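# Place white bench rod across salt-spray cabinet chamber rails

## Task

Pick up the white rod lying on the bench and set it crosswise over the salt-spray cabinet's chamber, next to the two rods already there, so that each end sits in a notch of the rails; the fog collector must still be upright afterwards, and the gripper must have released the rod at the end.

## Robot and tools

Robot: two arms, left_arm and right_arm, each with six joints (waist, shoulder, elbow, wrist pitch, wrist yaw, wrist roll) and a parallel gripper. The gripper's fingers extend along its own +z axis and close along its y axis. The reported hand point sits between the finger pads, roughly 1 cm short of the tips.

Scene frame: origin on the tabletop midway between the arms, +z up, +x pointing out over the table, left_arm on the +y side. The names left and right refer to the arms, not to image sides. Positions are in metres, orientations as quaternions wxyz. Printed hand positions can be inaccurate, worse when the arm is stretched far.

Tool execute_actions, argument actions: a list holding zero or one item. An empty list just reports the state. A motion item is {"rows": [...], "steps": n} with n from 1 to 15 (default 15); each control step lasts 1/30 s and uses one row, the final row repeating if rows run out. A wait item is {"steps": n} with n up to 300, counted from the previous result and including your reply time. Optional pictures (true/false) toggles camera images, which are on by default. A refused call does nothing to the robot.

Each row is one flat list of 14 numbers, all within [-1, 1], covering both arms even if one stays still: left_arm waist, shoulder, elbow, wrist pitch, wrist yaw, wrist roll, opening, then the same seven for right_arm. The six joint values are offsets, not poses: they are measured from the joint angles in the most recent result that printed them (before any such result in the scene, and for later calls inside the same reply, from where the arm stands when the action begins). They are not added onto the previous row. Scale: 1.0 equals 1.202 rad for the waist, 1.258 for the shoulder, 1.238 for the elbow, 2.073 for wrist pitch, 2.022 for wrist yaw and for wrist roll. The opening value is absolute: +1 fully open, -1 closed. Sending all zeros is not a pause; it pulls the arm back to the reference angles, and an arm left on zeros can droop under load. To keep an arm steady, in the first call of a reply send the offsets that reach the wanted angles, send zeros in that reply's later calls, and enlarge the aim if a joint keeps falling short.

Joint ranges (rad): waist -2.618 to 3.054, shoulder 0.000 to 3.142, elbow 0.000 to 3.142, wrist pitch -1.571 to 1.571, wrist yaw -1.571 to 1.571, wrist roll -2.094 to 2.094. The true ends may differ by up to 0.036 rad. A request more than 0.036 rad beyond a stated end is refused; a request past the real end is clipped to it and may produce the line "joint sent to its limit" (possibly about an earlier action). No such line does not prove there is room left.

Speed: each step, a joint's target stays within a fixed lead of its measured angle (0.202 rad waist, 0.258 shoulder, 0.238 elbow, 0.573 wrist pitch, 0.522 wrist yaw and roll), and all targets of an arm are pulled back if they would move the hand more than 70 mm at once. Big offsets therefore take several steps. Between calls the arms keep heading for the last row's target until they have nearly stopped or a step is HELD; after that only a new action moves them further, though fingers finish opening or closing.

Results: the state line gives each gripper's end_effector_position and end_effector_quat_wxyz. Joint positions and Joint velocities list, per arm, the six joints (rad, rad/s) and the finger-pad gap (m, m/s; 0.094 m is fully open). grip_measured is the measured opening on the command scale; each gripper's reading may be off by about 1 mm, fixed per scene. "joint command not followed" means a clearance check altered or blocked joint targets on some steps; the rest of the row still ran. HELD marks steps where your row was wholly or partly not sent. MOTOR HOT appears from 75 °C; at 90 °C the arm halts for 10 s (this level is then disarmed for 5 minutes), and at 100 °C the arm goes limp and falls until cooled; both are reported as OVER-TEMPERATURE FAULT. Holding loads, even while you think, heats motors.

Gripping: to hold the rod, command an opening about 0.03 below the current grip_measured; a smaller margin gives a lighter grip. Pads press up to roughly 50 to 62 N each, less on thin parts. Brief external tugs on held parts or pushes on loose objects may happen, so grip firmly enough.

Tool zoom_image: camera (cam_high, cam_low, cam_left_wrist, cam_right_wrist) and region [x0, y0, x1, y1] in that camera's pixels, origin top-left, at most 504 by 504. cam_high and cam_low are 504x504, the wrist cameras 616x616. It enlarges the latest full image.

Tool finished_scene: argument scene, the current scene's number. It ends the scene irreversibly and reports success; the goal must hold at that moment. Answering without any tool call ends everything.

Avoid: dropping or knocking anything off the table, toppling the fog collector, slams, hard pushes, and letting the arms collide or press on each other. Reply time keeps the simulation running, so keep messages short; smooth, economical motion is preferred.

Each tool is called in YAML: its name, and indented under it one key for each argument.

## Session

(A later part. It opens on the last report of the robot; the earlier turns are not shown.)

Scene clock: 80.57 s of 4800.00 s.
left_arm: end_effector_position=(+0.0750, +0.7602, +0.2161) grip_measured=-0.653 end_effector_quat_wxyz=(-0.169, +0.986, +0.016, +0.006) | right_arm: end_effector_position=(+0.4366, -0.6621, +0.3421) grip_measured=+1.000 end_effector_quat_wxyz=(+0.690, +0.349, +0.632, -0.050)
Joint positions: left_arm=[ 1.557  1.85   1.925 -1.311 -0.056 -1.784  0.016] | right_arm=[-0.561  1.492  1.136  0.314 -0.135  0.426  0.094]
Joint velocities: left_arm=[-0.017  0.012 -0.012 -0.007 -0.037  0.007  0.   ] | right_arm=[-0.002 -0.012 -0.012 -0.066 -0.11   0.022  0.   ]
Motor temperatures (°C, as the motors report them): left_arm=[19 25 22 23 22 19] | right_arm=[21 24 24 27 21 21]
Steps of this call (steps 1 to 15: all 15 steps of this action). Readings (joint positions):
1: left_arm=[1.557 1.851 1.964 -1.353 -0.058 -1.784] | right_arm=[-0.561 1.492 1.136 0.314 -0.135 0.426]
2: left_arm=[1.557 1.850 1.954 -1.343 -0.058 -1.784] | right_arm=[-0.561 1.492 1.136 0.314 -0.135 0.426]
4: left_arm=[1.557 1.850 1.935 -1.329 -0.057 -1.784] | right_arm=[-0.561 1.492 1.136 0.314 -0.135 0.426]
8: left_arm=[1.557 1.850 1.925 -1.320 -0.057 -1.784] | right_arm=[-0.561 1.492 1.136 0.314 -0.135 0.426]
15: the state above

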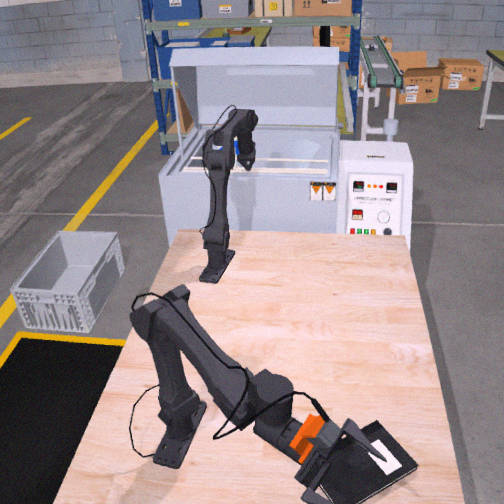

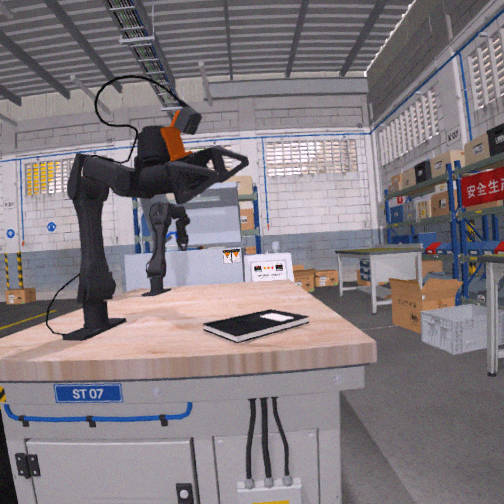

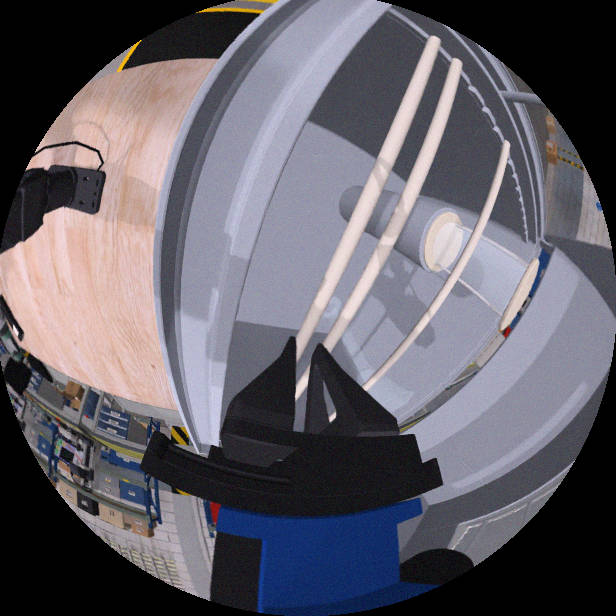

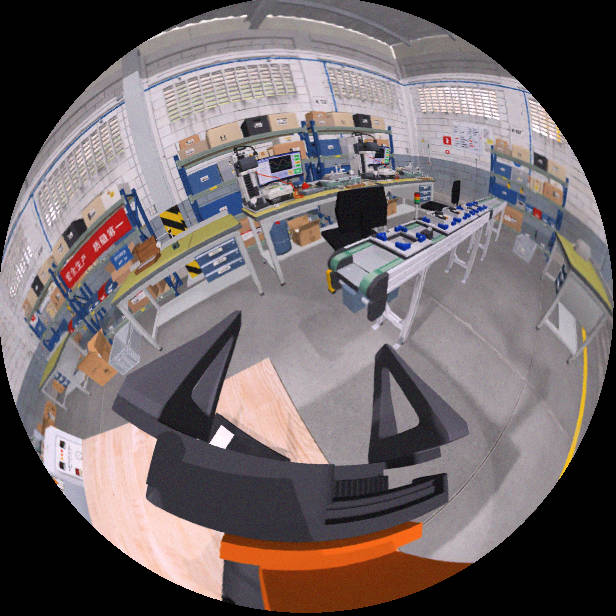

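execute_actions:
  actions:
    - {"rows":[[0,0,-0.05,0.012,0,0,-0.65,0,0,0,0,0,0,1]]}
  pictures: false

execute_actions:
  actions:
    - {"rows":[[0,0,-0.02,-0.03,0,0,-0.65,0,0,0,0,0,0,1]]}

Scene clock: 81.63 s of 4800.00 s.
left_arm: end_effector_position=(+0.0753, +0.7605, +0.2066) grip_measured=-0.652 end_effector_quat_wxyz=(-0.164, +0.986, +0.016, +0.006) | right_arm: end_effector_position=(+0.4366, -0.6621, +0.3421) grip_measured=+1.000 end_effector_quat_wxyz=(+0.690, +0.349, +0.632, -0.050)
Joint positions: left_arm=[ 1.557  1.849  1.886 -1.282 -0.055 -1.784  0.016] | right_arm=[-0.561  1.492  1.136  0.314 -0.135  0.426  0.094]
Joint velocities: left_arm=[-0.012  0.007 -0.002 -0.022  0.037 -0.081  0.   ] | right_arm=[ 0.007 -0.002 -0.022 -0.022 -0.037 -0.081  0.   ]
Motor temperatures (°C, as the motors report them): left_arm=[19 25 22 23 22 19] | right_arm=[21 24 24 27 21 21]
Steps of this call (steps 1 to 15: the robot went on to your last target; steps 16 to 17: nothing new was sent; steps 18 to 32: all 15 steps of this action). Readings (joint positions):
18: left_arm=[1.557 1.849 1.918 -1.303 -0.056 -1.784] | right_arm=[-0.561 1.492 1.136 0.314 -0.135 0.426]
19: left_arm=[1.557 1.849 1.908 -1.298 -0.056 -1.784] | right_arm=[-0.561 1.492 1.136 0.314 -0.135 0.426]
21: left_arm=[1.557 1.849 1.889 -1.293 -0.056 -1.784] | right_arm=[-0.561 1.492 1.136 0.314 -0.135 0.426]
25: left_arm=[1.557 1.849 1.886 -1.282 -0.055 -1.784] | right_arm=[-0.561 1.492 1.136 0.314 -0.135 0.426]
32: the state above

Scene clock: 82.13 s of 4800.00 s.
left_arm: end_effector_position=(+0.0751, +0.7580, +0.2057) grip_measured=-0.652 end_effector_quat_wxyz=(-0.159, +0.987, +0.016, +0.005) | right_arm: end_effector_position=(+0.4366, -0.6621, +0.3421) grip_measured=+1.000 end_effector_quat_wxyz=(+0.690, +0.349, +0.632, -0.050)
Joint positions: left_arm=[ 1.557  1.849  1.886 -1.293 -0.054 -1.784  0.016] | right_arm=[-0.561  1.492  1.136  0.314 -0.135  0.426  0.094]
Joint velocities: left_arm=[ 0.002  0.017 -0.007  0.007  0.022 -0.007  0.   ] | right_arm=[ 0.002 -0.012  0.017  0.007 -0.051 -0.022  0.   ]
Motor temperatures (°C, as the motors report them): left_arm=[19 25 22 23 22 19] | right_arm=[21 24 24 27 21 21]
Steps of this call (steps 1 to 15: all 15 steps of this action). Readings (joint positions):
1: left_arm=[1.557 1.849 1.886 -1.285 -0.055 -1.784] | right_arm=[-0.561 1.492 1.136 0.314 -0.135 0.426]
2: left_arm=[1.557 1.849 1.886 -1.289 -0.055 -1.784] | right_arm=[-0.561 1.492 1.136 0.314 -0.135 0.426]
4: left_arm=[1.557 1.849 1.886 -1.293 -0.054 -1.784] | right_arm=[-0.561 1.492 1.136 0.314 -0.135 0.426]
8: left_arm=[1.557 1.849 1.886 -1.293 -0.054 -1.784] | right_arm=[-0.561 1.492 1.136 0.314 -0.135 0.426]
15: the state above

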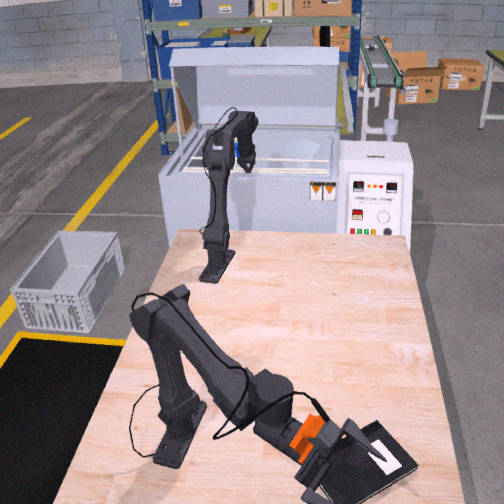

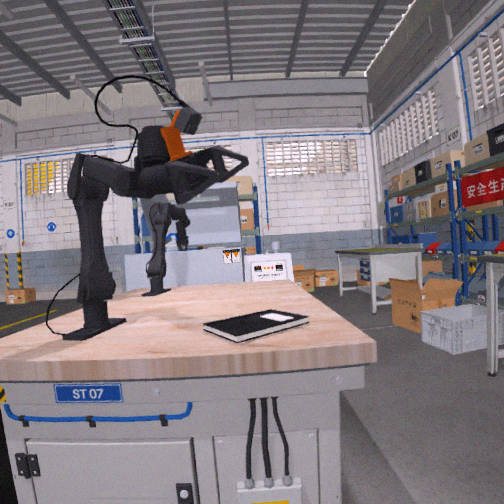

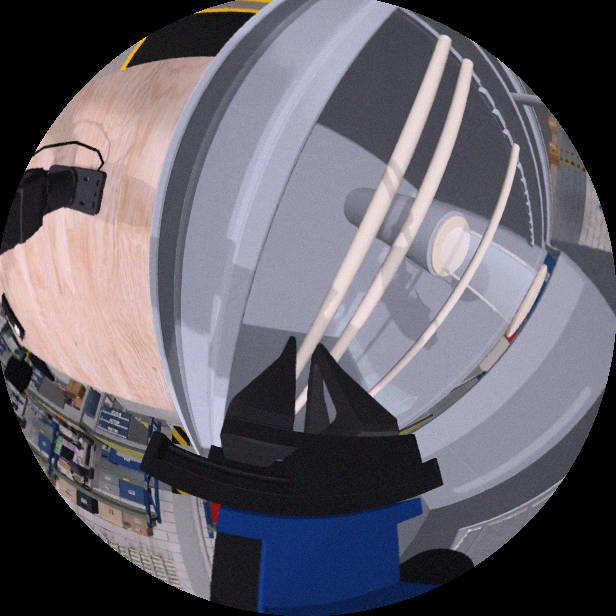

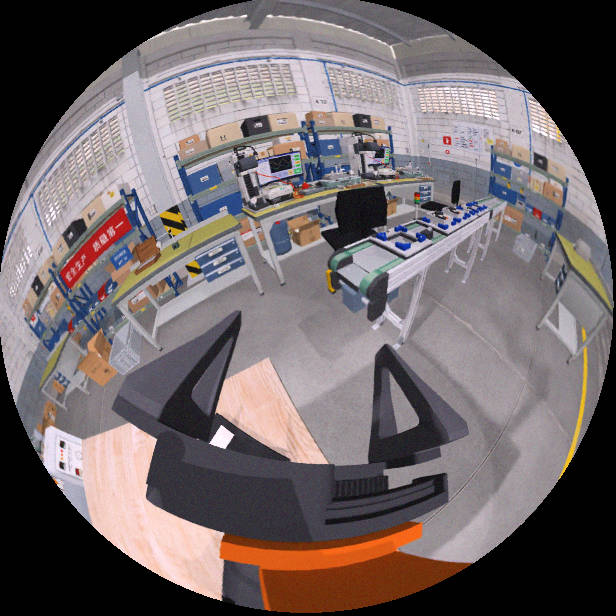

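execute_actions:
  actions:
    - {"rows":[[0,-0.03,0.18,-0.08,0,0,-0.6,0,0,0,0,0,0,1]],"steps":10}
  pictures: false

execute_actions:
  actions:
    - {"rows":[[-0.1,0,0,0,0,0.88,-0.68,0,0,0,0,0,0,1]]}
  pictures: false

execute_actions:
  actions:
    - {"steps":10}

zoom_image:
  camera: "cam_left_wrist"
  region: [410,190,530,350]

zoom_image:
  camera: "cam_left_wrist"
  region: [60,190,180,350]

Scene clock: 83.67 s of 4800.00 s.
left_arm: end_effector_position=(+0.0744, +0.7519, +0.2846) grip_measured=-0.603 end_effector_quat_wxyz=(-0.230, +0.973, +0.017, +0.022) | right_arm: end_effector_position=(+0.4366, -0.6621, +0.3421) grip_measured=+1.000 end_effector_quat_wxyz=(+0.690, +0.349, +0.632, -0.050)
Joint positions: left_arm=[ 1.557  1.796  2.1   -1.411 -0.051 -1.784  0.019] | right_arm=[-0.561  1.492  1.136  0.314 -0.135  0.426  0.094]
Joint velocities: left_arm=[-0.002 -0.017 -0.007 -0.212 -0.007 -0.007  0.001] | right_arm=[-0.007  0.007 -0.012 -0.022  0.066  0.081  0.   ]
Motor temperatures (°C, as the motors report them): left_arm=[19 26 22 23 22 19] | right_arm=[21 24 24 27 21 21]
Steps of this call (steps 1 to 15: the robot went on to your last target; steps 16 to 36: nothing new was sent; steps 37 to 46: all 10 steps of this action). Readings (joint positions):
37: left_arm=[1.557 1.855 1.922 -1.325 -0.052 -1.784] | right_arm=[-0.561 1.492 1.136 0.314 -0.135 0.426]
38: left_arm=[1.557 1.864 1.972 -1.355 -0.052 -1.784] | right_arm=[-0.561 1.492 1.136 0.314 -0.135 0.426]
40: left_arm=[1.557 1.854 2.048 -1.373 -0.051 -1.784] | right_arm=[-0.561 1.492 1.136 0.314 -0.135 0.426]
44: left_arm=[1.557 1.802 2.098 -1.398 -0.051 -1.784] | right_arm=[-0.561 1.492 1.136 0.314 -0.135 0.426]
46: the state above

Scene clock: 84.17 s of 4800.00 s.
left_arm: end_effector_position=(+0.1268, +0.7400, +0.2842) grip_measured=-0.677 end_effector_quat_wxyz=(-0.197, +0.697, -0.679, -0.120) | right_arm: end_effector_position=(+0.4366, -0.6621, +0.3421) grip_measured=+1.000 end_effector_quat_wxyz=(+0.690, +0.349, +0.632, -0.050)
Joint positions: left_arm=[ 1.429  1.797  2.1   -1.41  -0.041 -0.333  0.015] | right_arm=[-0.561  1.492  1.136  0.314 -0.135  0.426  0.094]
Joint velocities: left_arm=[-0.012  0.002 -0.012 -0.007 -0.037  2.161 -0.001] | right_arm=[ 0.007 -0.012 -0.007  0.066  0.007  0.022  0.   ]
Motor temperatures (°C, as the motors report them): left_arm=[19 26 22 23 22 19] | right_arm=[21 24 24 27 21 21]
Steps of this call (steps 1 to 15: all 15 steps of this action). Readings (joint positions):
1: left_arm=[1.545 1.796 2.100 -1.414 -0.057 -1.701] | right_arm=[-0.561 1.492 1.136 0.314 -0.135 0.426]
2: left_arm=[1.523 1.797 2.100 -1.413 -0.060 -1.601] | right_arm=[-0.561 1.492 1.136 0.314 -0.135 0.426]
4: left_arm=[1.466 1.797 2.100 -1.411 -0.055 -1.403] | right_arm=[-0.561 1.492 1.136 0.314 -0.135 0.426]
8: left_arm=[1.427 1.797 2.100 -1.410 -0.041 -1.006] | right_arm=[-0.561 1.492 1.136 0.314 -0.135 0.426]
15: the state above

Scene clock: 84.50 s of 4800.00 s.
left_arm: end_effector_position=(+0.1268, +0.7400, +0.2842) grip_measured=-0.677 end_effector_quat_wxyz=(-0.178, +0.593, -0.771, -0.147) | right_arm: end_effector_position=(+0.4366, -0.6621, +0.3421) grip_measured=+1.000 end_effector_quat_wxyz=(+0.690, +0.349, +0.632, -0.050)
Joint positions: left_arm=[ 1.429  1.797  2.1   -1.41  -0.041 -0.048  0.015] | right_arm=[-0.561  1.492  1.136  0.314 -0.135  0.426  0.094]
Joint velocities: left_arm=[-0.002  0.007 -0.017 -0.007  0.007  0.198  0.001] | right_arm=[ 0.022 -0.007  0.002 -0.007  0.007  0.007  0.   ]
Motor temperatures (°C, as the motors report them): left_arm=[19 26 22 23 22 19] | right_arm=[21 24 24 27 21 21]
Steps of this call (steps 1 to 10: the robot went on to your last target). Readings (joint positions):
1: left_arm=[1.429 1.797 2.100 -1.410 -0.041 -0.269] | right_arm=[-0.561 1.492 1.136 0.314 -0.135 0.426]
2: left_arm=[1.429 1.797 2.100 -1.410 -0.041 -0.218] | right_arm=[-0.561 1.492 1.136 0.314 -0.135 0.426]
4: left_arm=[1.429 1.797 2.100 -1.410 -0.041 -0.144] | right_arm=[-0.561 1.492 1.136 0.314 -0.135 0.426]
8: left_arm=[1.429 1.797 2.100 -1.410 -0.041 -0.067] | right_arm=[-0.561 1.492 1.136 0.314 -0.135 0.426]
10: the state above

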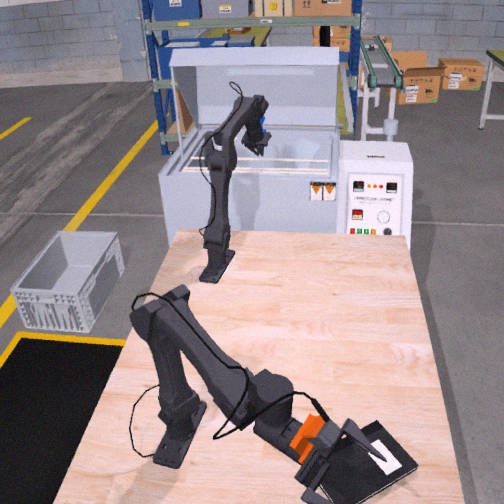

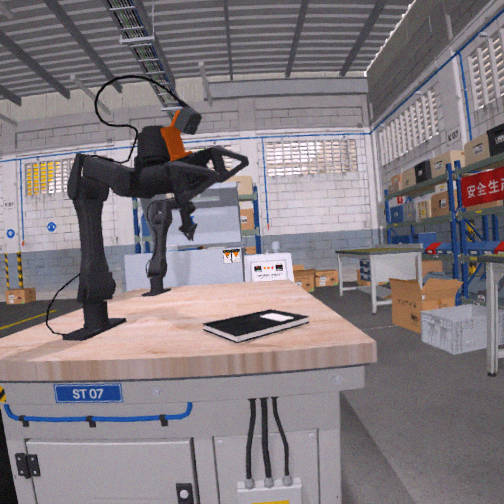

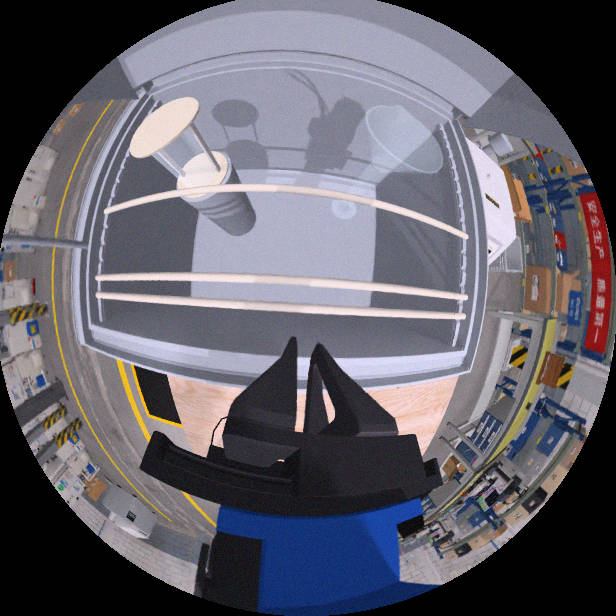

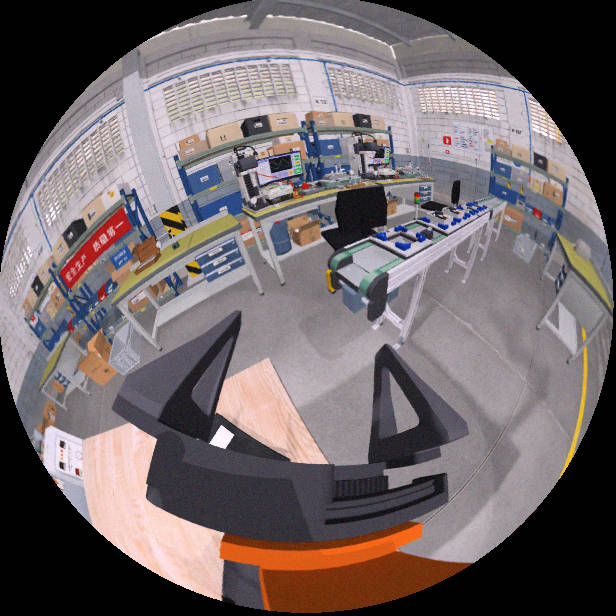

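Region (410, 190, 530, 350) of cam_left_wrist's 616x616 image, scaled by 3.150, with more detail than that image has; it fills the left 378 columns of this view, and the rest is white.

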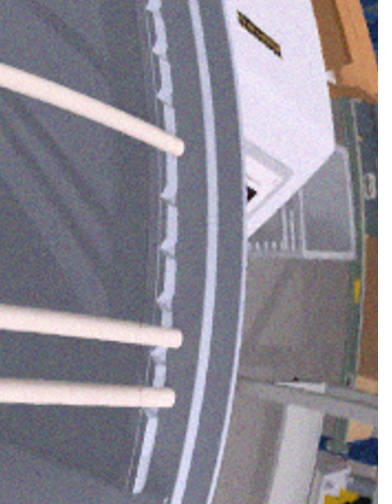

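Region (60, 190, 180, 350) of cam_left_wrist's 616x616 image, scaled by 3.150, with more detail than that image has; it fills the left 378 columns of this view, and the rest is white.

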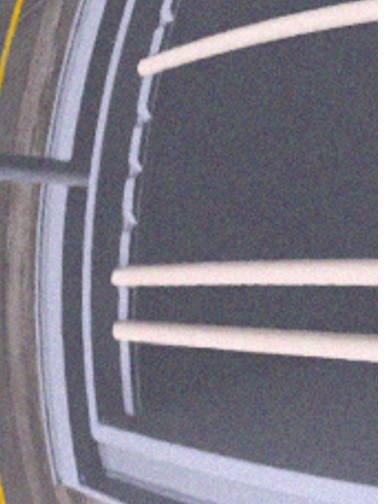

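execute_actions:
  actions:
    - {"rows":[[0,0,0,0,0,-0.925,-0.6,0,0,0,0,0,0,1]]}
  pictures: false

execute_actions:
  actions:
    - {"steps":12}
  pictures: false

execute_actions:
  actions:
    - {"rows":[[0,0.085,-0.055,0.048,0,0,-0.6,0,0,0,0,0,0,1]]}

Scene clock: 86.10 s of 4800.00 s.
left_arm: end_effector_position=(+0.1270, +0.7399, +0.2842) grip_measured=-0.603 end_effector_quat_wxyz=(-0.230, +0.956, -0.182, +0.009) | right_arm: end_effector_position=(+0.4366, -0.6621, +0.3421) grip_measured=+1.000 end_effector_quat_wxyz=(+0.690, +0.349, +0.632, -0.050)
Joint positions: left_arm=[ 1.429  1.797  2.1   -1.41  -0.039 -1.501  0.019] | right_arm=[-0.561  1.492  1.136  0.314 -0.135  0.426  0.094]
Joint velocities: left_arm=[ 0.002  0.002 -0.002 -0.037 -0.007 -2.718 -0.001] | right_arm=[-0.007  0.002 -0.002  0.037 -0.066  0.066  0.   ]
Motor temperatures (°C, as the motors report them): left_arm=[19 26 22 23 22 19] | right_arm=[21 24 24 27 21 21]
Steps of this call (steps 1 to 30: the robot went on to your last target; steps 31 to 33: nothing new was sent; steps 34 to 48: all 15 steps of this action). Readings (joint positions):
34: left_arm=[1.429 1.797 2.100 -1.410 -0.040 -0.097] | right_arm=[-0.561 1.492 1.136 0.314 -0.135 0.426]
35: left_arm=[1.429 1.797 2.100 -1.410 -0.040 -0.198] | right_arm=[-0.561 1.492 1.136 0.314 -0.135 0.426]
37: left_arm=[1.429 1.797 2.100 -1.410 -0.040 -0.398] | right_arm=[-0.561 1.492 1.136 0.314 -0.135 0.426]
41: left_arm=[1.429 1.797 2.100 -1.410 -0.040 -0.799] | right_arm=[-0.561 1.492 1.136 0.314 -0.135 0.426]
48: the state above

Scene clock: 86.50 s of 4800.00 s.
left_arm: end_effector_position=(+0.1271, +0.7400, +0.2842) grip_measured=-0.603 end_effector_quat_wxyz=(-0.225, +0.973, +0.003, +0.053) | right_arm: end_effector_position=(+0.4366, -0.6621, +0.3421) grip_measured=+1.000 end_effector_quat_wxyz=(+0.690, +0.349, +0.632, -0.050)
Joint positions: left_arm=[ 1.429  1.797  2.1   -1.41  -0.039 -1.885  0.019] | right_arm=[-0.561  1.492  1.136  0.314 -0.135  0.426  0.094]
Joint velocities: left_arm=[ 0.002 -0.022 -0.002 -0.051  0.022 -0.242 -0.   ] | right_arm=[-0.007 -0.007 -0.002 -0.007 -0.007  0.051  0.   ]
Motor temperatures (°C, as the motors report them): left_arm=[19 26 22 23 22 19] | right_arm=[21 24 24 27 21 21]
Steps of this call (steps 1 to 12: the robot went on to your last target). Readings (joint positions):
1: left_arm=[1.429 1.797 2.100 -1.410 -0.039 -1.585] | right_arm=[-0.561 1.492 1.136 0.314 -0.135 0.426]
2: left_arm=[1.429 1.797 2.100 -1.410 -0.039 -1.651] | right_arm=[-0.561 1.492 1.136 0.314 -0.135 0.426]
4: left_arm=[1.429 1.797 2.100 -1.410 -0.039 -1.746] | right_arm=[-0.561 1.492 1.136 0.314 -0.135 0.426]
8: left_arm=[1.429 1.797 2.100 -1.410 -0.039 -1.845] | right_arm=[-0.561 1.492 1.136 0.314 -0.135 0.426]
12: the state above

Scene clock: 87.00 s of 4800.00 s.
left_arm: end_effector_position=(+0.1371, +0.7694, +0.2238) grip_measured=-0.603 end_effector_quat_wxyz=(-0.183, +0.982, +0.003, +0.040) | right_arm: end_effector_position=(+0.4366, -0.6621, +0.3421) grip_measured=+1.000 end_effector_quat_wxyz=(+0.690, +0.349, +0.632, -0.050)
Joint positions: left_arm=[ 1.429  1.919  2.036 -1.313 -0.037 -1.886  0.019] | right_arm=[-0.561  1.492  1.136  0.314 -0.135  0.426  0.094]
Joint velocities: left_arm=[ 0.007 -0.002  0.002  0.007  0.007  0.051 -0.001] | right_arm=[-0.007 -0.012 -0.002 -0.022 -0.066  0.007  0.   ]
Motor temperatures (°C, as the motors report them): left_arm=[19 26 22 23 22 19] | right_arm=[21 24 24 27 21 21]
Steps of this call (steps 1 to 15: all 15 steps of this action). Readings (joint positions):
1: left_arm=[1.429 1.803 2.095 -1.400 -0.039 -1.886] | right_arm=[-0.561 1.492 1.136 0.314 -0.135 0.426]
2: left_arm=[1.429 1.812 2.090 -1.382 -0.039 -1.886] | right_arm=[-0.561 1.492 1.136 0.314 -0.135 0.426]
4: left_arm=[1.429 1.847 2.075 -1.351 -0.039 -1.886] | right_arm=[-0.561 1.492 1.136 0.314 -0.135 0.426]
8: left_arm=[1.429 1.912 2.043 -1.322 -0.038 -1.886] | right_arm=[-0.561 1.492 1.136 0.314 -0.135 0.426]
15: the state above

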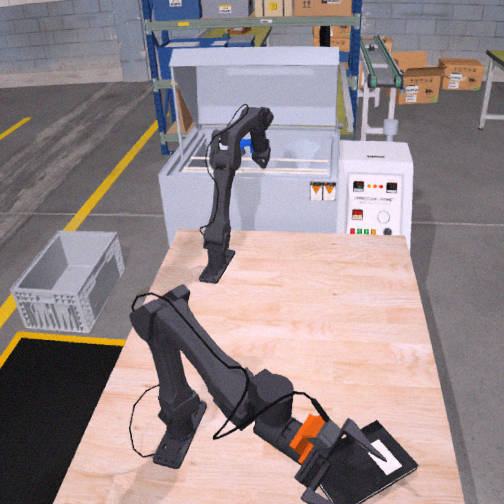

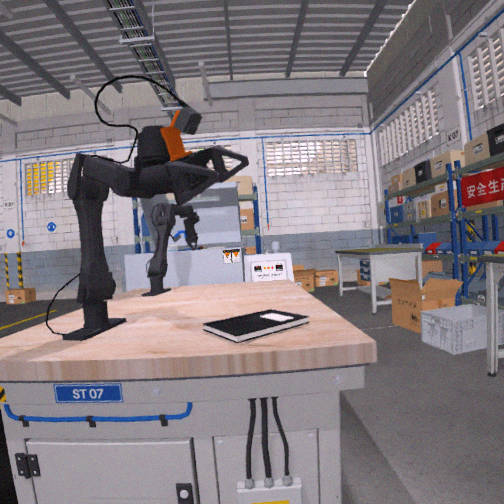

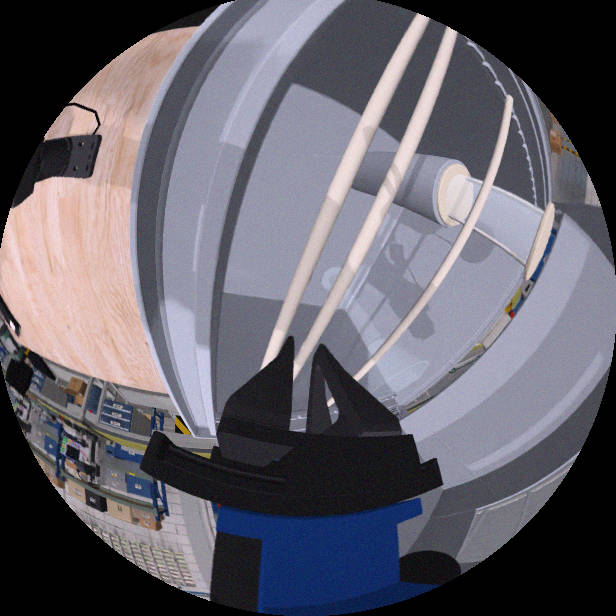

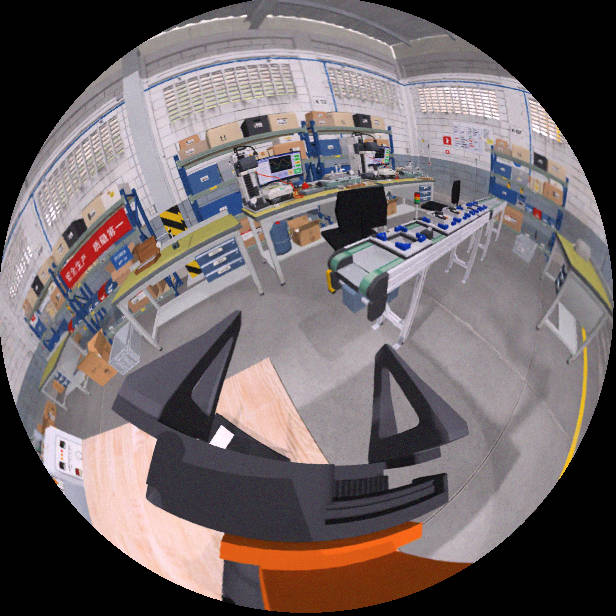

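execute_actions:
  actions:
    - {"rows":[[0,0,0,0.028,0,0,-0.6,0,0,0,0,0,0,1]]}
  pictures: false

execute_actions:
  actions:
    - {"rows":[[0,0,-0.06,0.025,0,0,-0.6,0,0,0,0,0,0,1]]}

Scene clock: 88.10 s of 4800.00 s.
left_arm: end_effector_position=(+0.1412, +0.7819, +0.2294) grip_measured=-0.603 end_effector_quat_wxyz=(-0.210, +0.977, +0.003, +0.050) | right_arm: end_effector_position=(+0.4366, -0.6621, +0.3421) grip_measured=+1.000 end_effector_quat_wxyz=(+0.690, +0.349, +0.632, -0.050)
Joint positions: left_arm=[ 1.429  1.919  2.036 -1.255 -0.037 -1.886  0.019] | right_arm=[-0.561  1.492  1.136  0.314 -0.135  0.426  0.094]
Joint velocities: left_arm=[ 0.002 -0.017  0.012  0.051 -0.007 -0.037 -0.   ] | right_arm=[ 0.012  0.007  0.012 -0.007 -0.051 -0.007  0.   ]
Motor temperatures (°C, as the motors report them): left_arm=[19 26 22 23 22 19] | right_arm=[21 24 24 27 21 21]
Steps of this call (steps 1 to 15: the robot went on to your last target; steps 16 to 18: nothing new was sent; steps 19 to 33: all 15 steps of this action). Readings (joint positions):
19: left_arm=[1.429 1.919 2.036 -1.305 -0.037 -1.886] | right_arm=[-0.561 1.492 1.136 0.314 -0.135 0.426]
20: left_arm=[1.429 1.919 2.036 -1.295 -0.037 -1.886] | right_arm=[-0.561 1.492 1.136 0.314 -0.135 0.426]
22: left_arm=[1.429 1.919 2.036 -1.278 -0.037 -1.886] | right_arm=[-0.561 1.492 1.136 0.314 -0.135 0.426]
26: left_arm=[1.429 1.919 2.036 -1.263 -0.037 -1.886] | right_arm=[-0.561 1.492 1.136 0.314 -0.135 0.426]
33: the state above

Scene clock: 88.60 s of 4800.00 s.
left_arm: end_effector_position=(+0.1421, +0.7842, +0.2155) grip_measured=-0.603 end_effector_quat_wxyz=(-0.207, +0.977, +0.003, +0.049) | right_arm: end_effector_position=(+0.4366, -0.6621, +0.3421) grip_measured=+1.000 end_effector_quat_wxyz=(+0.690, +0.349, +0.632, -0.050)
Joint positions: left_arm=[ 1.429  1.916  1.976 -1.204 -0.037 -1.886  0.019] | right_arm=[-0.561  1.492  1.136  0.314 -0.135  0.426  0.094]
Joint velocities: left_arm=[-0.002  0.002  0.002  0.051  0.066 -0.037  0.   ] | right_arm=[ 0.012 -0.012  0.002 -0.037 -0.007 -0.007  0.   ]
Motor temperatures (°C, as the motors report them): left_arm=[19 26 22 23 22 19] | right_arm=[21 24 24 28 21 21]
Steps of this call (steps 1 to 15: all 15 steps of this action). Readings (joint positions):
1: left_arm=[1.429 1.918 2.026 -1.244 -0.037 -1.886] | right_arm=[-0.561 1.492 1.136 0.314 -0.135 0.426]
2: left_arm=[1.429 1.916 2.013 -1.233 -0.037 -1.886] | right_arm=[-0.561 1.492 1.136 0.314 -0.135 0.426]
4: left_arm=[1.429 1.916 1.990 -1.221 -0.037 -1.886] | right_arm=[-0.561 1.492 1.136 0.314 -0.135 0.426]
8: left_arm=[1.429 1.916 1.976 -1.215 -0.037 -1.886] | right_arm=[-0.561 1.492 1.136 0.314 -0.135 0.426]
15: the state above

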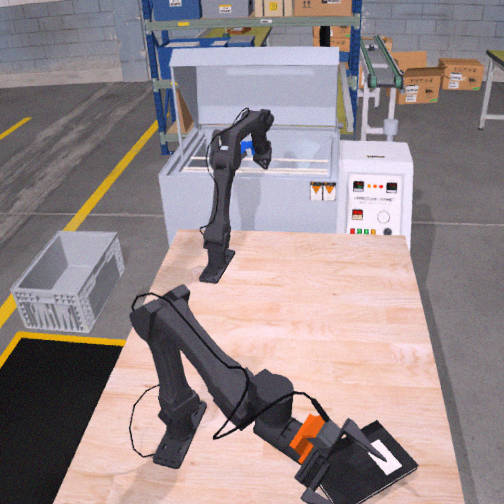

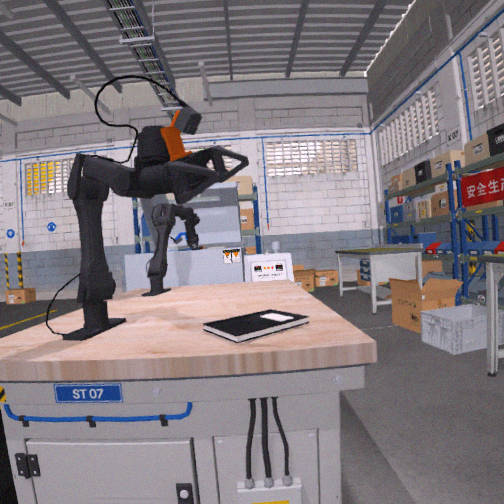

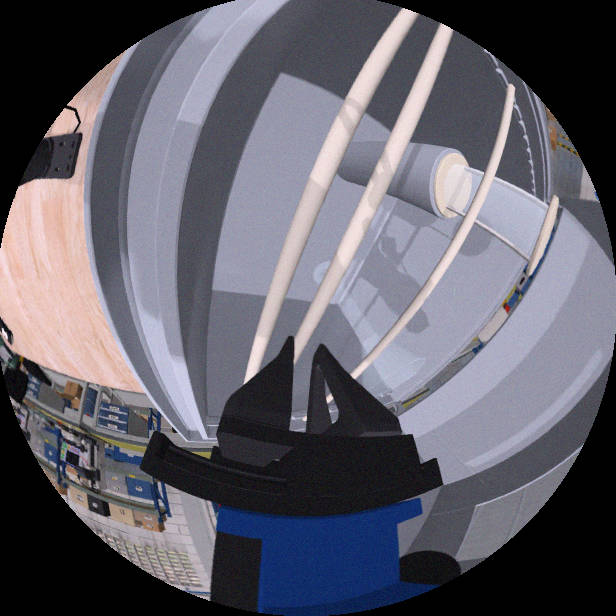

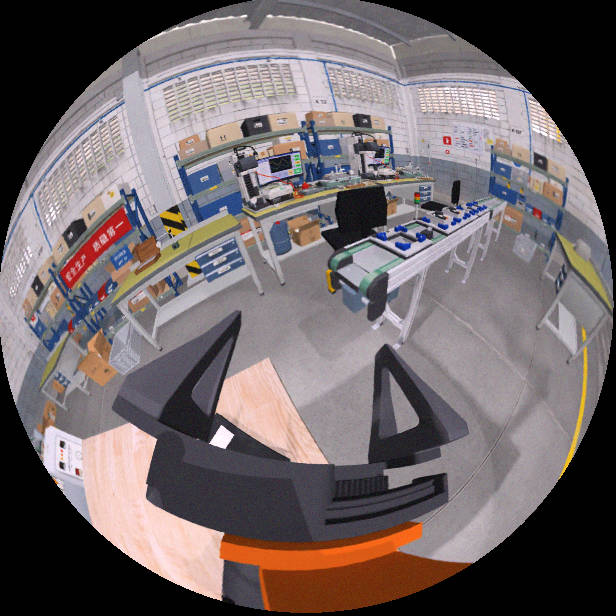

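Descend without the wrist (moves −y).

execute_actions:
  actions:
    - {"rows":[[0,0,-0.045,0,0,0,-0.6,0,0,0,0,0,0,1]]}
  pictures: false

execute_actions:
  actions:
    - {"rows":[[0,0,-0.015,-0.035,0,0,-0.6,0,0,0,0,0,0,1]]}

zoom_image:
  camera: "cam_high"
  region: [240,130,350,190]

Scene clock: 89.60 s of 4800.00 s.
left_arm: end_effector_position=(+0.1411, +0.7809, +0.2046) grip_measured=-0.602 end_effector_quat_wxyz=(-0.195, +0.980, +0.003, +0.045) | right_arm: end_effector_position=(+0.4366, -0.6621, +0.3421) grip_measured=+1.000 end_effector_quat_wxyz=(+0.690, +0.349, +0.632, -0.050)
Joint positions: left_arm=[ 1.429  1.915  1.94  -1.194 -0.036 -1.886  0.019] | right_arm=[-0.561  1.492  1.136  0.314 -0.135  0.426  0.094]
Joint velocities: left_arm=[-0.002 -0.022 -0.017 -0.051 -0.037  0.037 -0.001] | right_arm=[ 0.007  0.002  0.012  0.037 -0.051  0.037  0.   ]
Motor temperatures (°C, as the motors report them): left_arm=[19 26 22 23 22 19] | right_arm=[21 24 24 28 21 21]
Steps of this call (steps 1 to 15: the robot went on to your last target; steps 16 to 30: all 15 steps of this action). Readings (joint positions):
16: left_arm=[1.429 1.915 1.970 -1.199 -0.037 -1.886] | right_arm=[-0.561 1.492 1.136 0.314 -0.135 0.426]
17: left_arm=[1.429 1.915 1.962 -1.198 -0.037 -1.886] | right_arm=[-0.561 1.492 1.136 0.314 -0.135 0.426]
19: left_arm=[1.429 1.915 1.946 -1.196 -0.036 -1.886] | right_arm=[-0.561 1.492 1.136 0.314 -0.135 0.426]
23: left_arm=[1.429 1.915 1.940 -1.194 -0.036 -1.886] | right_arm=[-0.561 1.492 1.136 0.314 -0.135 0.426]
30: the state above

Scene clock: 90.10 s of 4800.00 s.
left_arm: end_effector_position=(+0.1400, +0.7773, +0.2031) grip_measured=-0.602 end_effector_quat_wxyz=(-0.188, +0.981, +0.003, +0.043) | right_arm: end_effector_position=(+0.4366, -0.6621, +0.3421) grip_measured=+1.000 end_effector_quat_wxyz=(+0.690, +0.349, +0.632, -0.050)
Joint positions: left_arm=[ 1.429  1.915  1.94  -1.21  -0.035 -1.886  0.019] | right_arm=[-0.561  1.492  1.136  0.314 -0.135  0.426  0.094]
Joint velocities: left_arm=[ 0.002 -0.002  0.002 -0.007 -0.037 -0.066 -0.001] | right_arm=[-0.012 -0.002 -0.022 -0.007 -0.037  0.051  0.   ]
Motor temperatures (°C, as the motors report them): left_arm=[19 26 22 23 22 19] | right_arm=[21 24 24 28 21 21]
Steps of this call (steps 1 to 15: all 15 steps of this action). Readings (joint positions):
1: left_arm=[1.429 1.915 1.940 -1.197 -0.036 -1.886] | right_arm=[-0.561 1.492 1.136 0.314 -0.135 0.426]
2: left_arm=[1.429 1.915 1.940 -1.204 -0.035 -1.886] | right_arm=[-0.561 1.492 1.136 0.314 -0.135 0.426]
4: left_arm=[1.429 1.915 1.940 -1.210 -0.035 -1.886] | right_arm=[-0.561 1.492 1.136 0.314 -0.135 0.426]
8: left_arm=[1.429 1.915 1.940 -1.210 -0.035 -1.886] | right_arm=[-0.561 1.492 1.136 0.314 -0.135 0.426]
15: the state above

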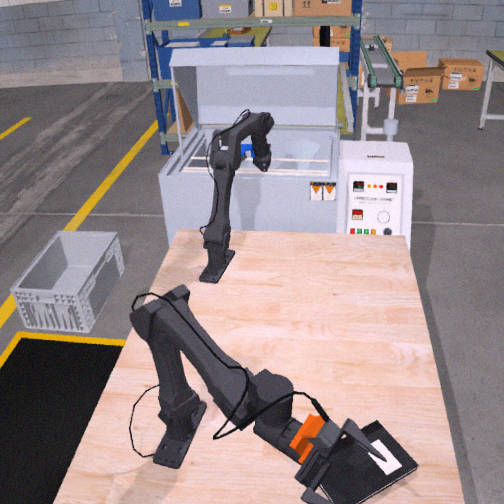

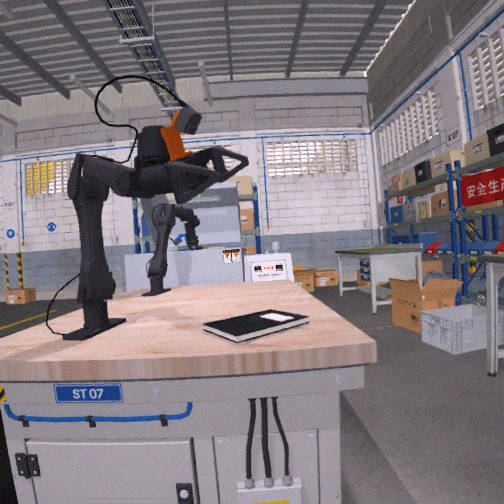

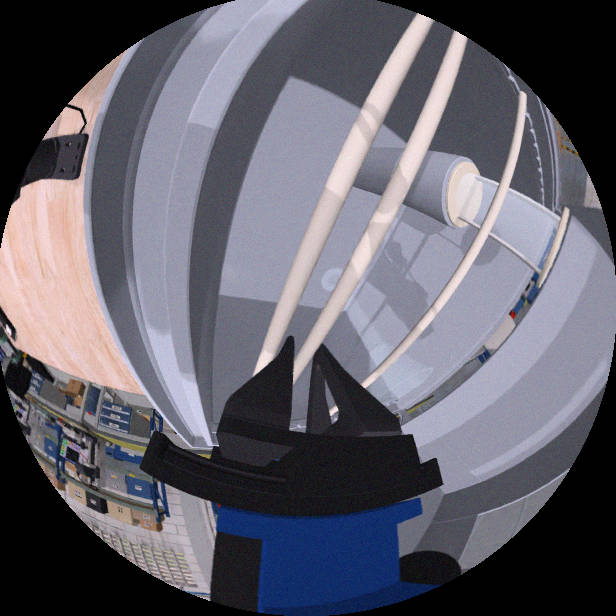

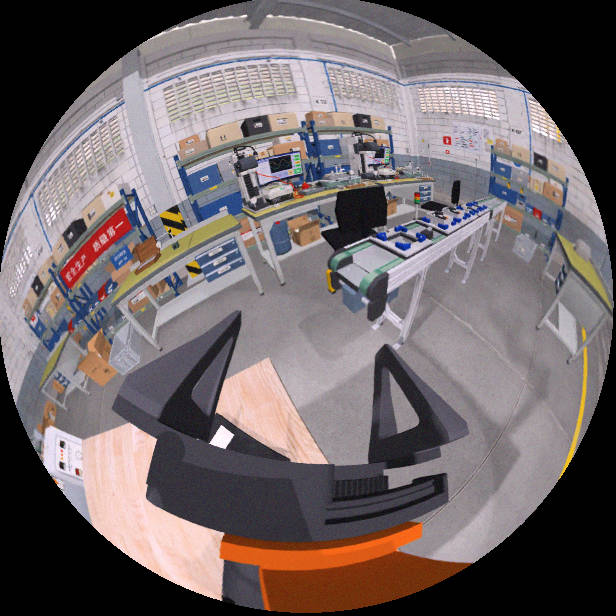

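Region (240, 130, 350, 190) of cam_high's 504x504 image, scaled by 4.582, with more detail than that image has; it fills the top 275 rows of this view, and the rest is white.

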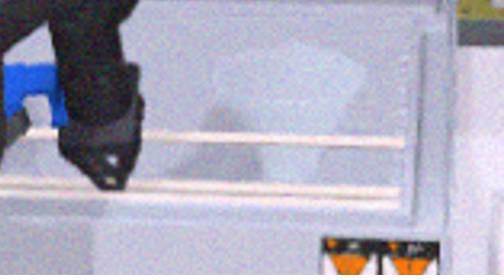

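execute_actions:
  actions:
    - {"rows":[[0,0,0,-0.025,0,0,-0.76,0,0,0,0,0,0,1]]}
  pictures: false

execute_actions:
  actions:
    - {"rows":[[0,-0.08,0.15,-0.09,0,0,-0.7,0,0,0,0,0,0,1]],"steps":10}
  pictures: false

execute_actions:
  actions:
    - {"rows":[[0,0,0,0,0,0.93,-0.68,0,0,0,0,0,0,1]]}
  pictures: false

execute_actions:
  actions:
    - {"steps":10}

zoom_image:
  camera: "cam_left_wrist"
  region: [410,190,530,350]

zoom_image:
  camera: "cam_left_wrist"
  region: [60,190,180,350]

Scene clock: 92.00 s of 4800.00 s.
left_arm: end_effector_position=(+0.1405, +0.7802, +0.2043) grip_measured=-0.757 end_effector_quat_wxyz=(-0.194, +0.980, +0.003, +0.044) | right_arm: end_effector_position=(+0.4366, -0.6621, +0.3421) grip_measured=+1.000 end_effector_quat_wxyz=(+0.690, +0.349, +0.632, -0.050)
Joint positions: left_arm=[ 1.429  1.915  1.94  -1.197 -0.038 -1.886  0.011] | right_arm=[-0.561  1.492  1.136  0.314 -0.135  0.426  0.094]
Joint velocities: left_arm=[-0.007  0.007 -0.017  0.007  0.022  0.007  0.   ] | right_arm=[ 0.007 -0.007  0.012  0.066  0.051  0.007  0.   ]
Motor temperatures (°C, as the motors report them): left_arm=[19 26 22 23 22 19] | right_arm=[21 24 24 28 21 21]
Steps of this call (steps 1 to 15: the robot went on to your last target; steps 16 to 42: nothing new was sent; steps 43 to 57: all 15 steps of this action). Readings (joint positions):
43: left_arm=[1.429 1.915 1.940 -1.204 -0.037 -1.886] | right_arm=[-0.561 1.492 1.136 0.314 -0.135 0.426]
44: left_arm=[1.429 1.915 1.940 -1.200 -0.037 -1.886] | right_arm=[-0.561 1.492 1.136 0.314 -0.135 0.426]
46: left_arm=[1.429 1.915 1.940 -1.198 -0.038 -1.886] | right_arm=[-0.561 1.492 1.136 0.314 -0.135 0.426]
50: left_arm=[1.429 1.915 1.940 -1.197 -0.038 -1.886] | right_arm=[-0.561 1.492 1.136 0.314 -0.135 0.426]
57: the state above

Scene clock: 92.33 s of 4800.00 s.
left_arm: end_effector_position=(+0.1334, +0.7574, +0.3019) grip_measured=-0.703 end_effector_quat_wxyz=(-0.271, +0.960, +0.004, +0.071) | right_arm: end_effector_position=(+0.4366, -0.6621, +0.3421) grip_measured=+1.000 end_effector_quat_wxyz=(+0.690, +0.349, +0.632, -0.050)
Joint positions: left_arm=[ 1.429  1.794  2.12  -1.329 -0.036 -1.886  0.014] | right_arm=[-0.561  1.492  1.136  0.314 -0.135  0.426  0.094]
Joint velocities: left_arm=[-0.002 -0.144  0.061 -0.198 -0.022 -0.037 -0.001] | right_arm=[-0.007 -0.007  0.017 -0.051  0.037 -0.037  0.   ]
Motor temperatures (°C, as the motors report them): left_arm=[19 26 22 23 22 19] | right_arm=[21 24 24 28 21 21]
Steps of this call (steps 1 to 10: all 10 steps of this action). Readings (joint positions):
1: left_arm=[1.429 1.914 1.960 -1.216 -0.037 -1.886] | right_arm=[-0.561 1.492 1.136 0.314 -0.135 0.426]
2: left_arm=[1.429 1.914 1.988 -1.242 -0.036 -1.886] | right_arm=[-0.561 1.492 1.136 0.314 -0.135 0.426]
4: left_arm=[1.429 1.890 2.047 -1.280 -0.036 -1.886] | right_arm=[-0.561 1.492 1.136 0.314 -0.135 0.426]
8: left_arm=[1.429 1.813 2.110 -1.317 -0.036 -1.886] | right_arm=[-0.561 1.492 1.136 0.314 -0.135 0.426]
10: the state above

Scene clock: 92.83 s of 4800.00 s.
left_arm: end_effector_position=(+0.1334, +0.7567, +0.3038) grip_measured=-0.683 end_effector_quat_wxyz=(-0.252, +0.716, -0.639, -0.130) | right_arm: end_effector_position=(+0.4366, -0.6621, +0.3421) grip_measured=+1.000 end_effector_quat_wxyz=(+0.690, +0.349, +0.632, -0.050)
Joint positions: left_arm=[ 1.429  1.79   2.12  -1.328 -0.035 -0.42   0.015] | right_arm=[-0.561  1.492  1.136  0.314 -0.135  0.426  0.094]
Joint velocities: left_arm=[-0.022 -0.007  0.012  0.022 -0.007  2.689  0.   ] | right_arm=[ 0.002 -0.002 -0.012 -0.022 -0.022  0.022  0.   ]
Motor temperatures (°C, as the motors report them): left_arm=[19 26 22 23 22 19] | right_arm=[21 24 24 28 21 21]
Steps of this call (steps 1 to 15: all 15 steps of this action). Readings (joint positions):
1: left_arm=[1.429 1.790 2.120 -1.330 -0.035 -1.804] | right_arm=[-0.561 1.492 1.136 0.314 -0.135 0.426]
2: left_arm=[1.429 1.790 2.120 -1.329 -0.035 -1.704] | right_arm=[-0.561 1.492 1.136 0.314 -0.135 0.426]
4: left_arm=[1.429 1.790 2.120 -1.328 -0.035 -1.506] | right_arm=[-0.561 1.492 1.136 0.314 -0.135 0.426]
8: left_arm=[1.429 1.790 2.120 -1.328 -0.035 -1.111] | right_arm=[-0.561 1.492 1.136 0.314 -0.135 0.426]
15: the state above

Scene clock: 93.17 s of 4800.00 s.
left_arm: end_effector_position=(+0.1334, +0.7567, +0.3038) grip_measured=-0.683 end_effector_quat_wxyz=(-0.224, +0.589, -0.757, -0.173) | right_arm: end_effector_position=(+0.4366, -0.6621, +0.3421) grip_measured=+1.000 end_effector_quat_wxyz=(+0.690, +0.349, +0.632, -0.050)
Joint positions: left_arm=[ 1.429  1.79   2.12  -1.328 -0.035 -0.058  0.015] | right_arm=[-0.561  1.492  1.136  0.314 -0.135  0.426  0.094]
Joint velocities: left_arm=[-0.002 -0.012  0.012  0.066  0.095  0.315 -0.001] | right_arm=[-0.017 -0.002 -0.007  0.007 -0.066 -0.037  0.   ]
Motor temperatures (°C, as the motors report them): left_arm=[19 26 22 23 22 19] | right_arm=[21 24 24 28 21 21]
Steps of this call (steps 1 to 10: the robot went on to your last target). Readings (joint positions):
1: left_arm=[1.429 1.790 2.120 -1.328 -0.035 -0.339] | right_arm=[-0.561 1.492 1.136 0.314 -0.135 0.426]
2: left_arm=[1.429 1.790 2.120 -1.328 -0.035 -0.274] | right_arm=[-0.561 1.492 1.136 0.314 -0.135 0.426]
4: left_arm=[1.429 1.790 2.120 -1.328 -0.035 -0.180] | right_arm=[-0.561 1.492 1.136 0.314 -0.135 0.426]
8: left_arm=[1.429 1.790 2.120 -1.328 -0.035 -0.083] | right_arm=[-0.561 1.492 1.136 0.314 -0.135 0.426]
10: the state above

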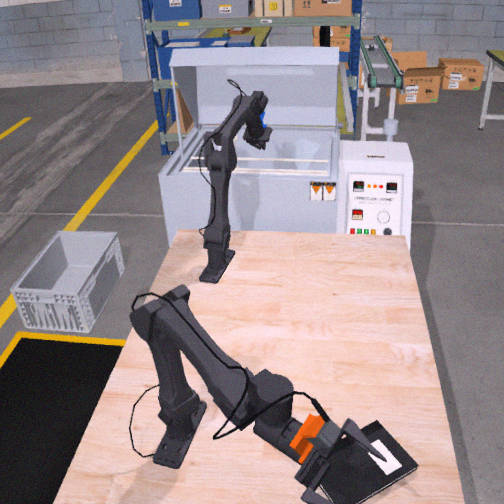

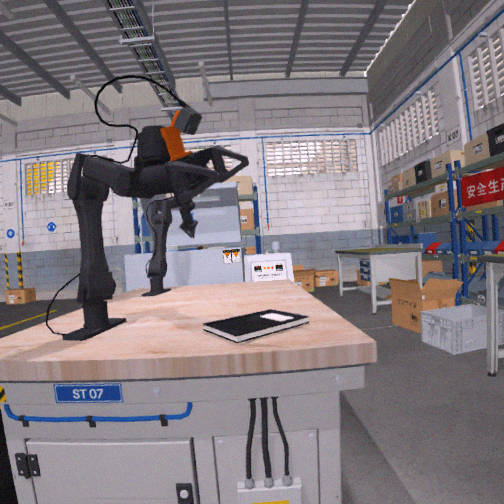

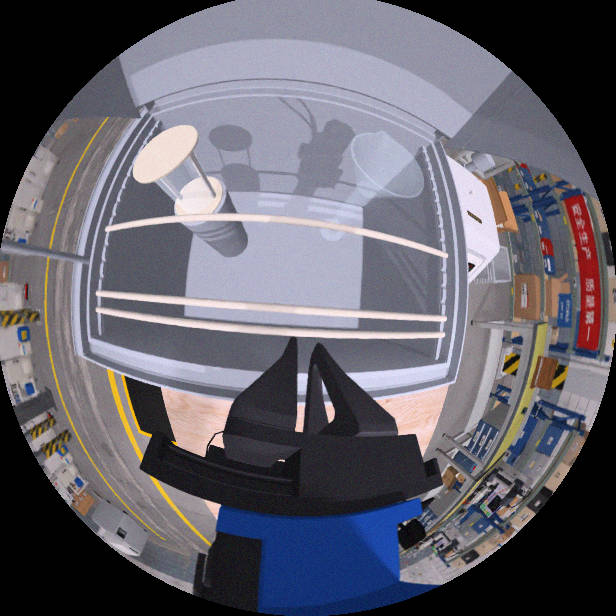

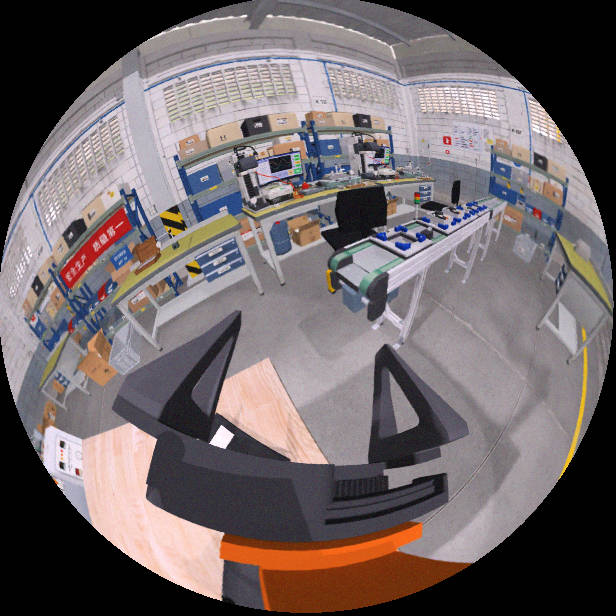

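Region (410, 190, 530, 350) of cam_left_wrist's 616x616 image, scaled by 3.150, with more detail than that image has; it fills the left 378 columns of this view, and the rest is white.

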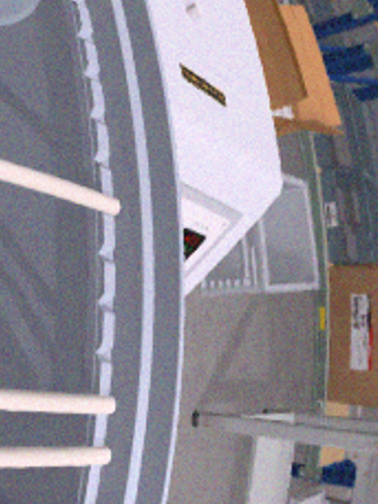

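Region (60, 190, 180, 350) of cam_left_wrist's 616x616 image, scaled by 3.150, with more detail than that image has; it fills the left 378 columns of this view, and the rest is white.

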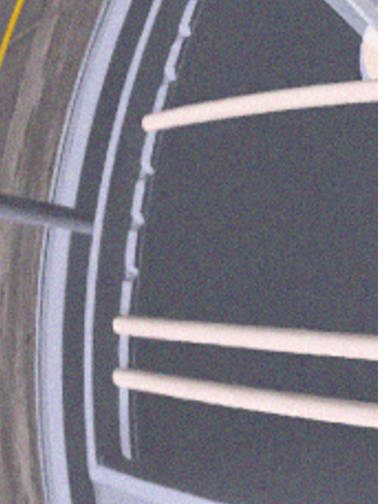

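All seated.

finished_scene:
  scene: 1

The scene is finished: the task was done.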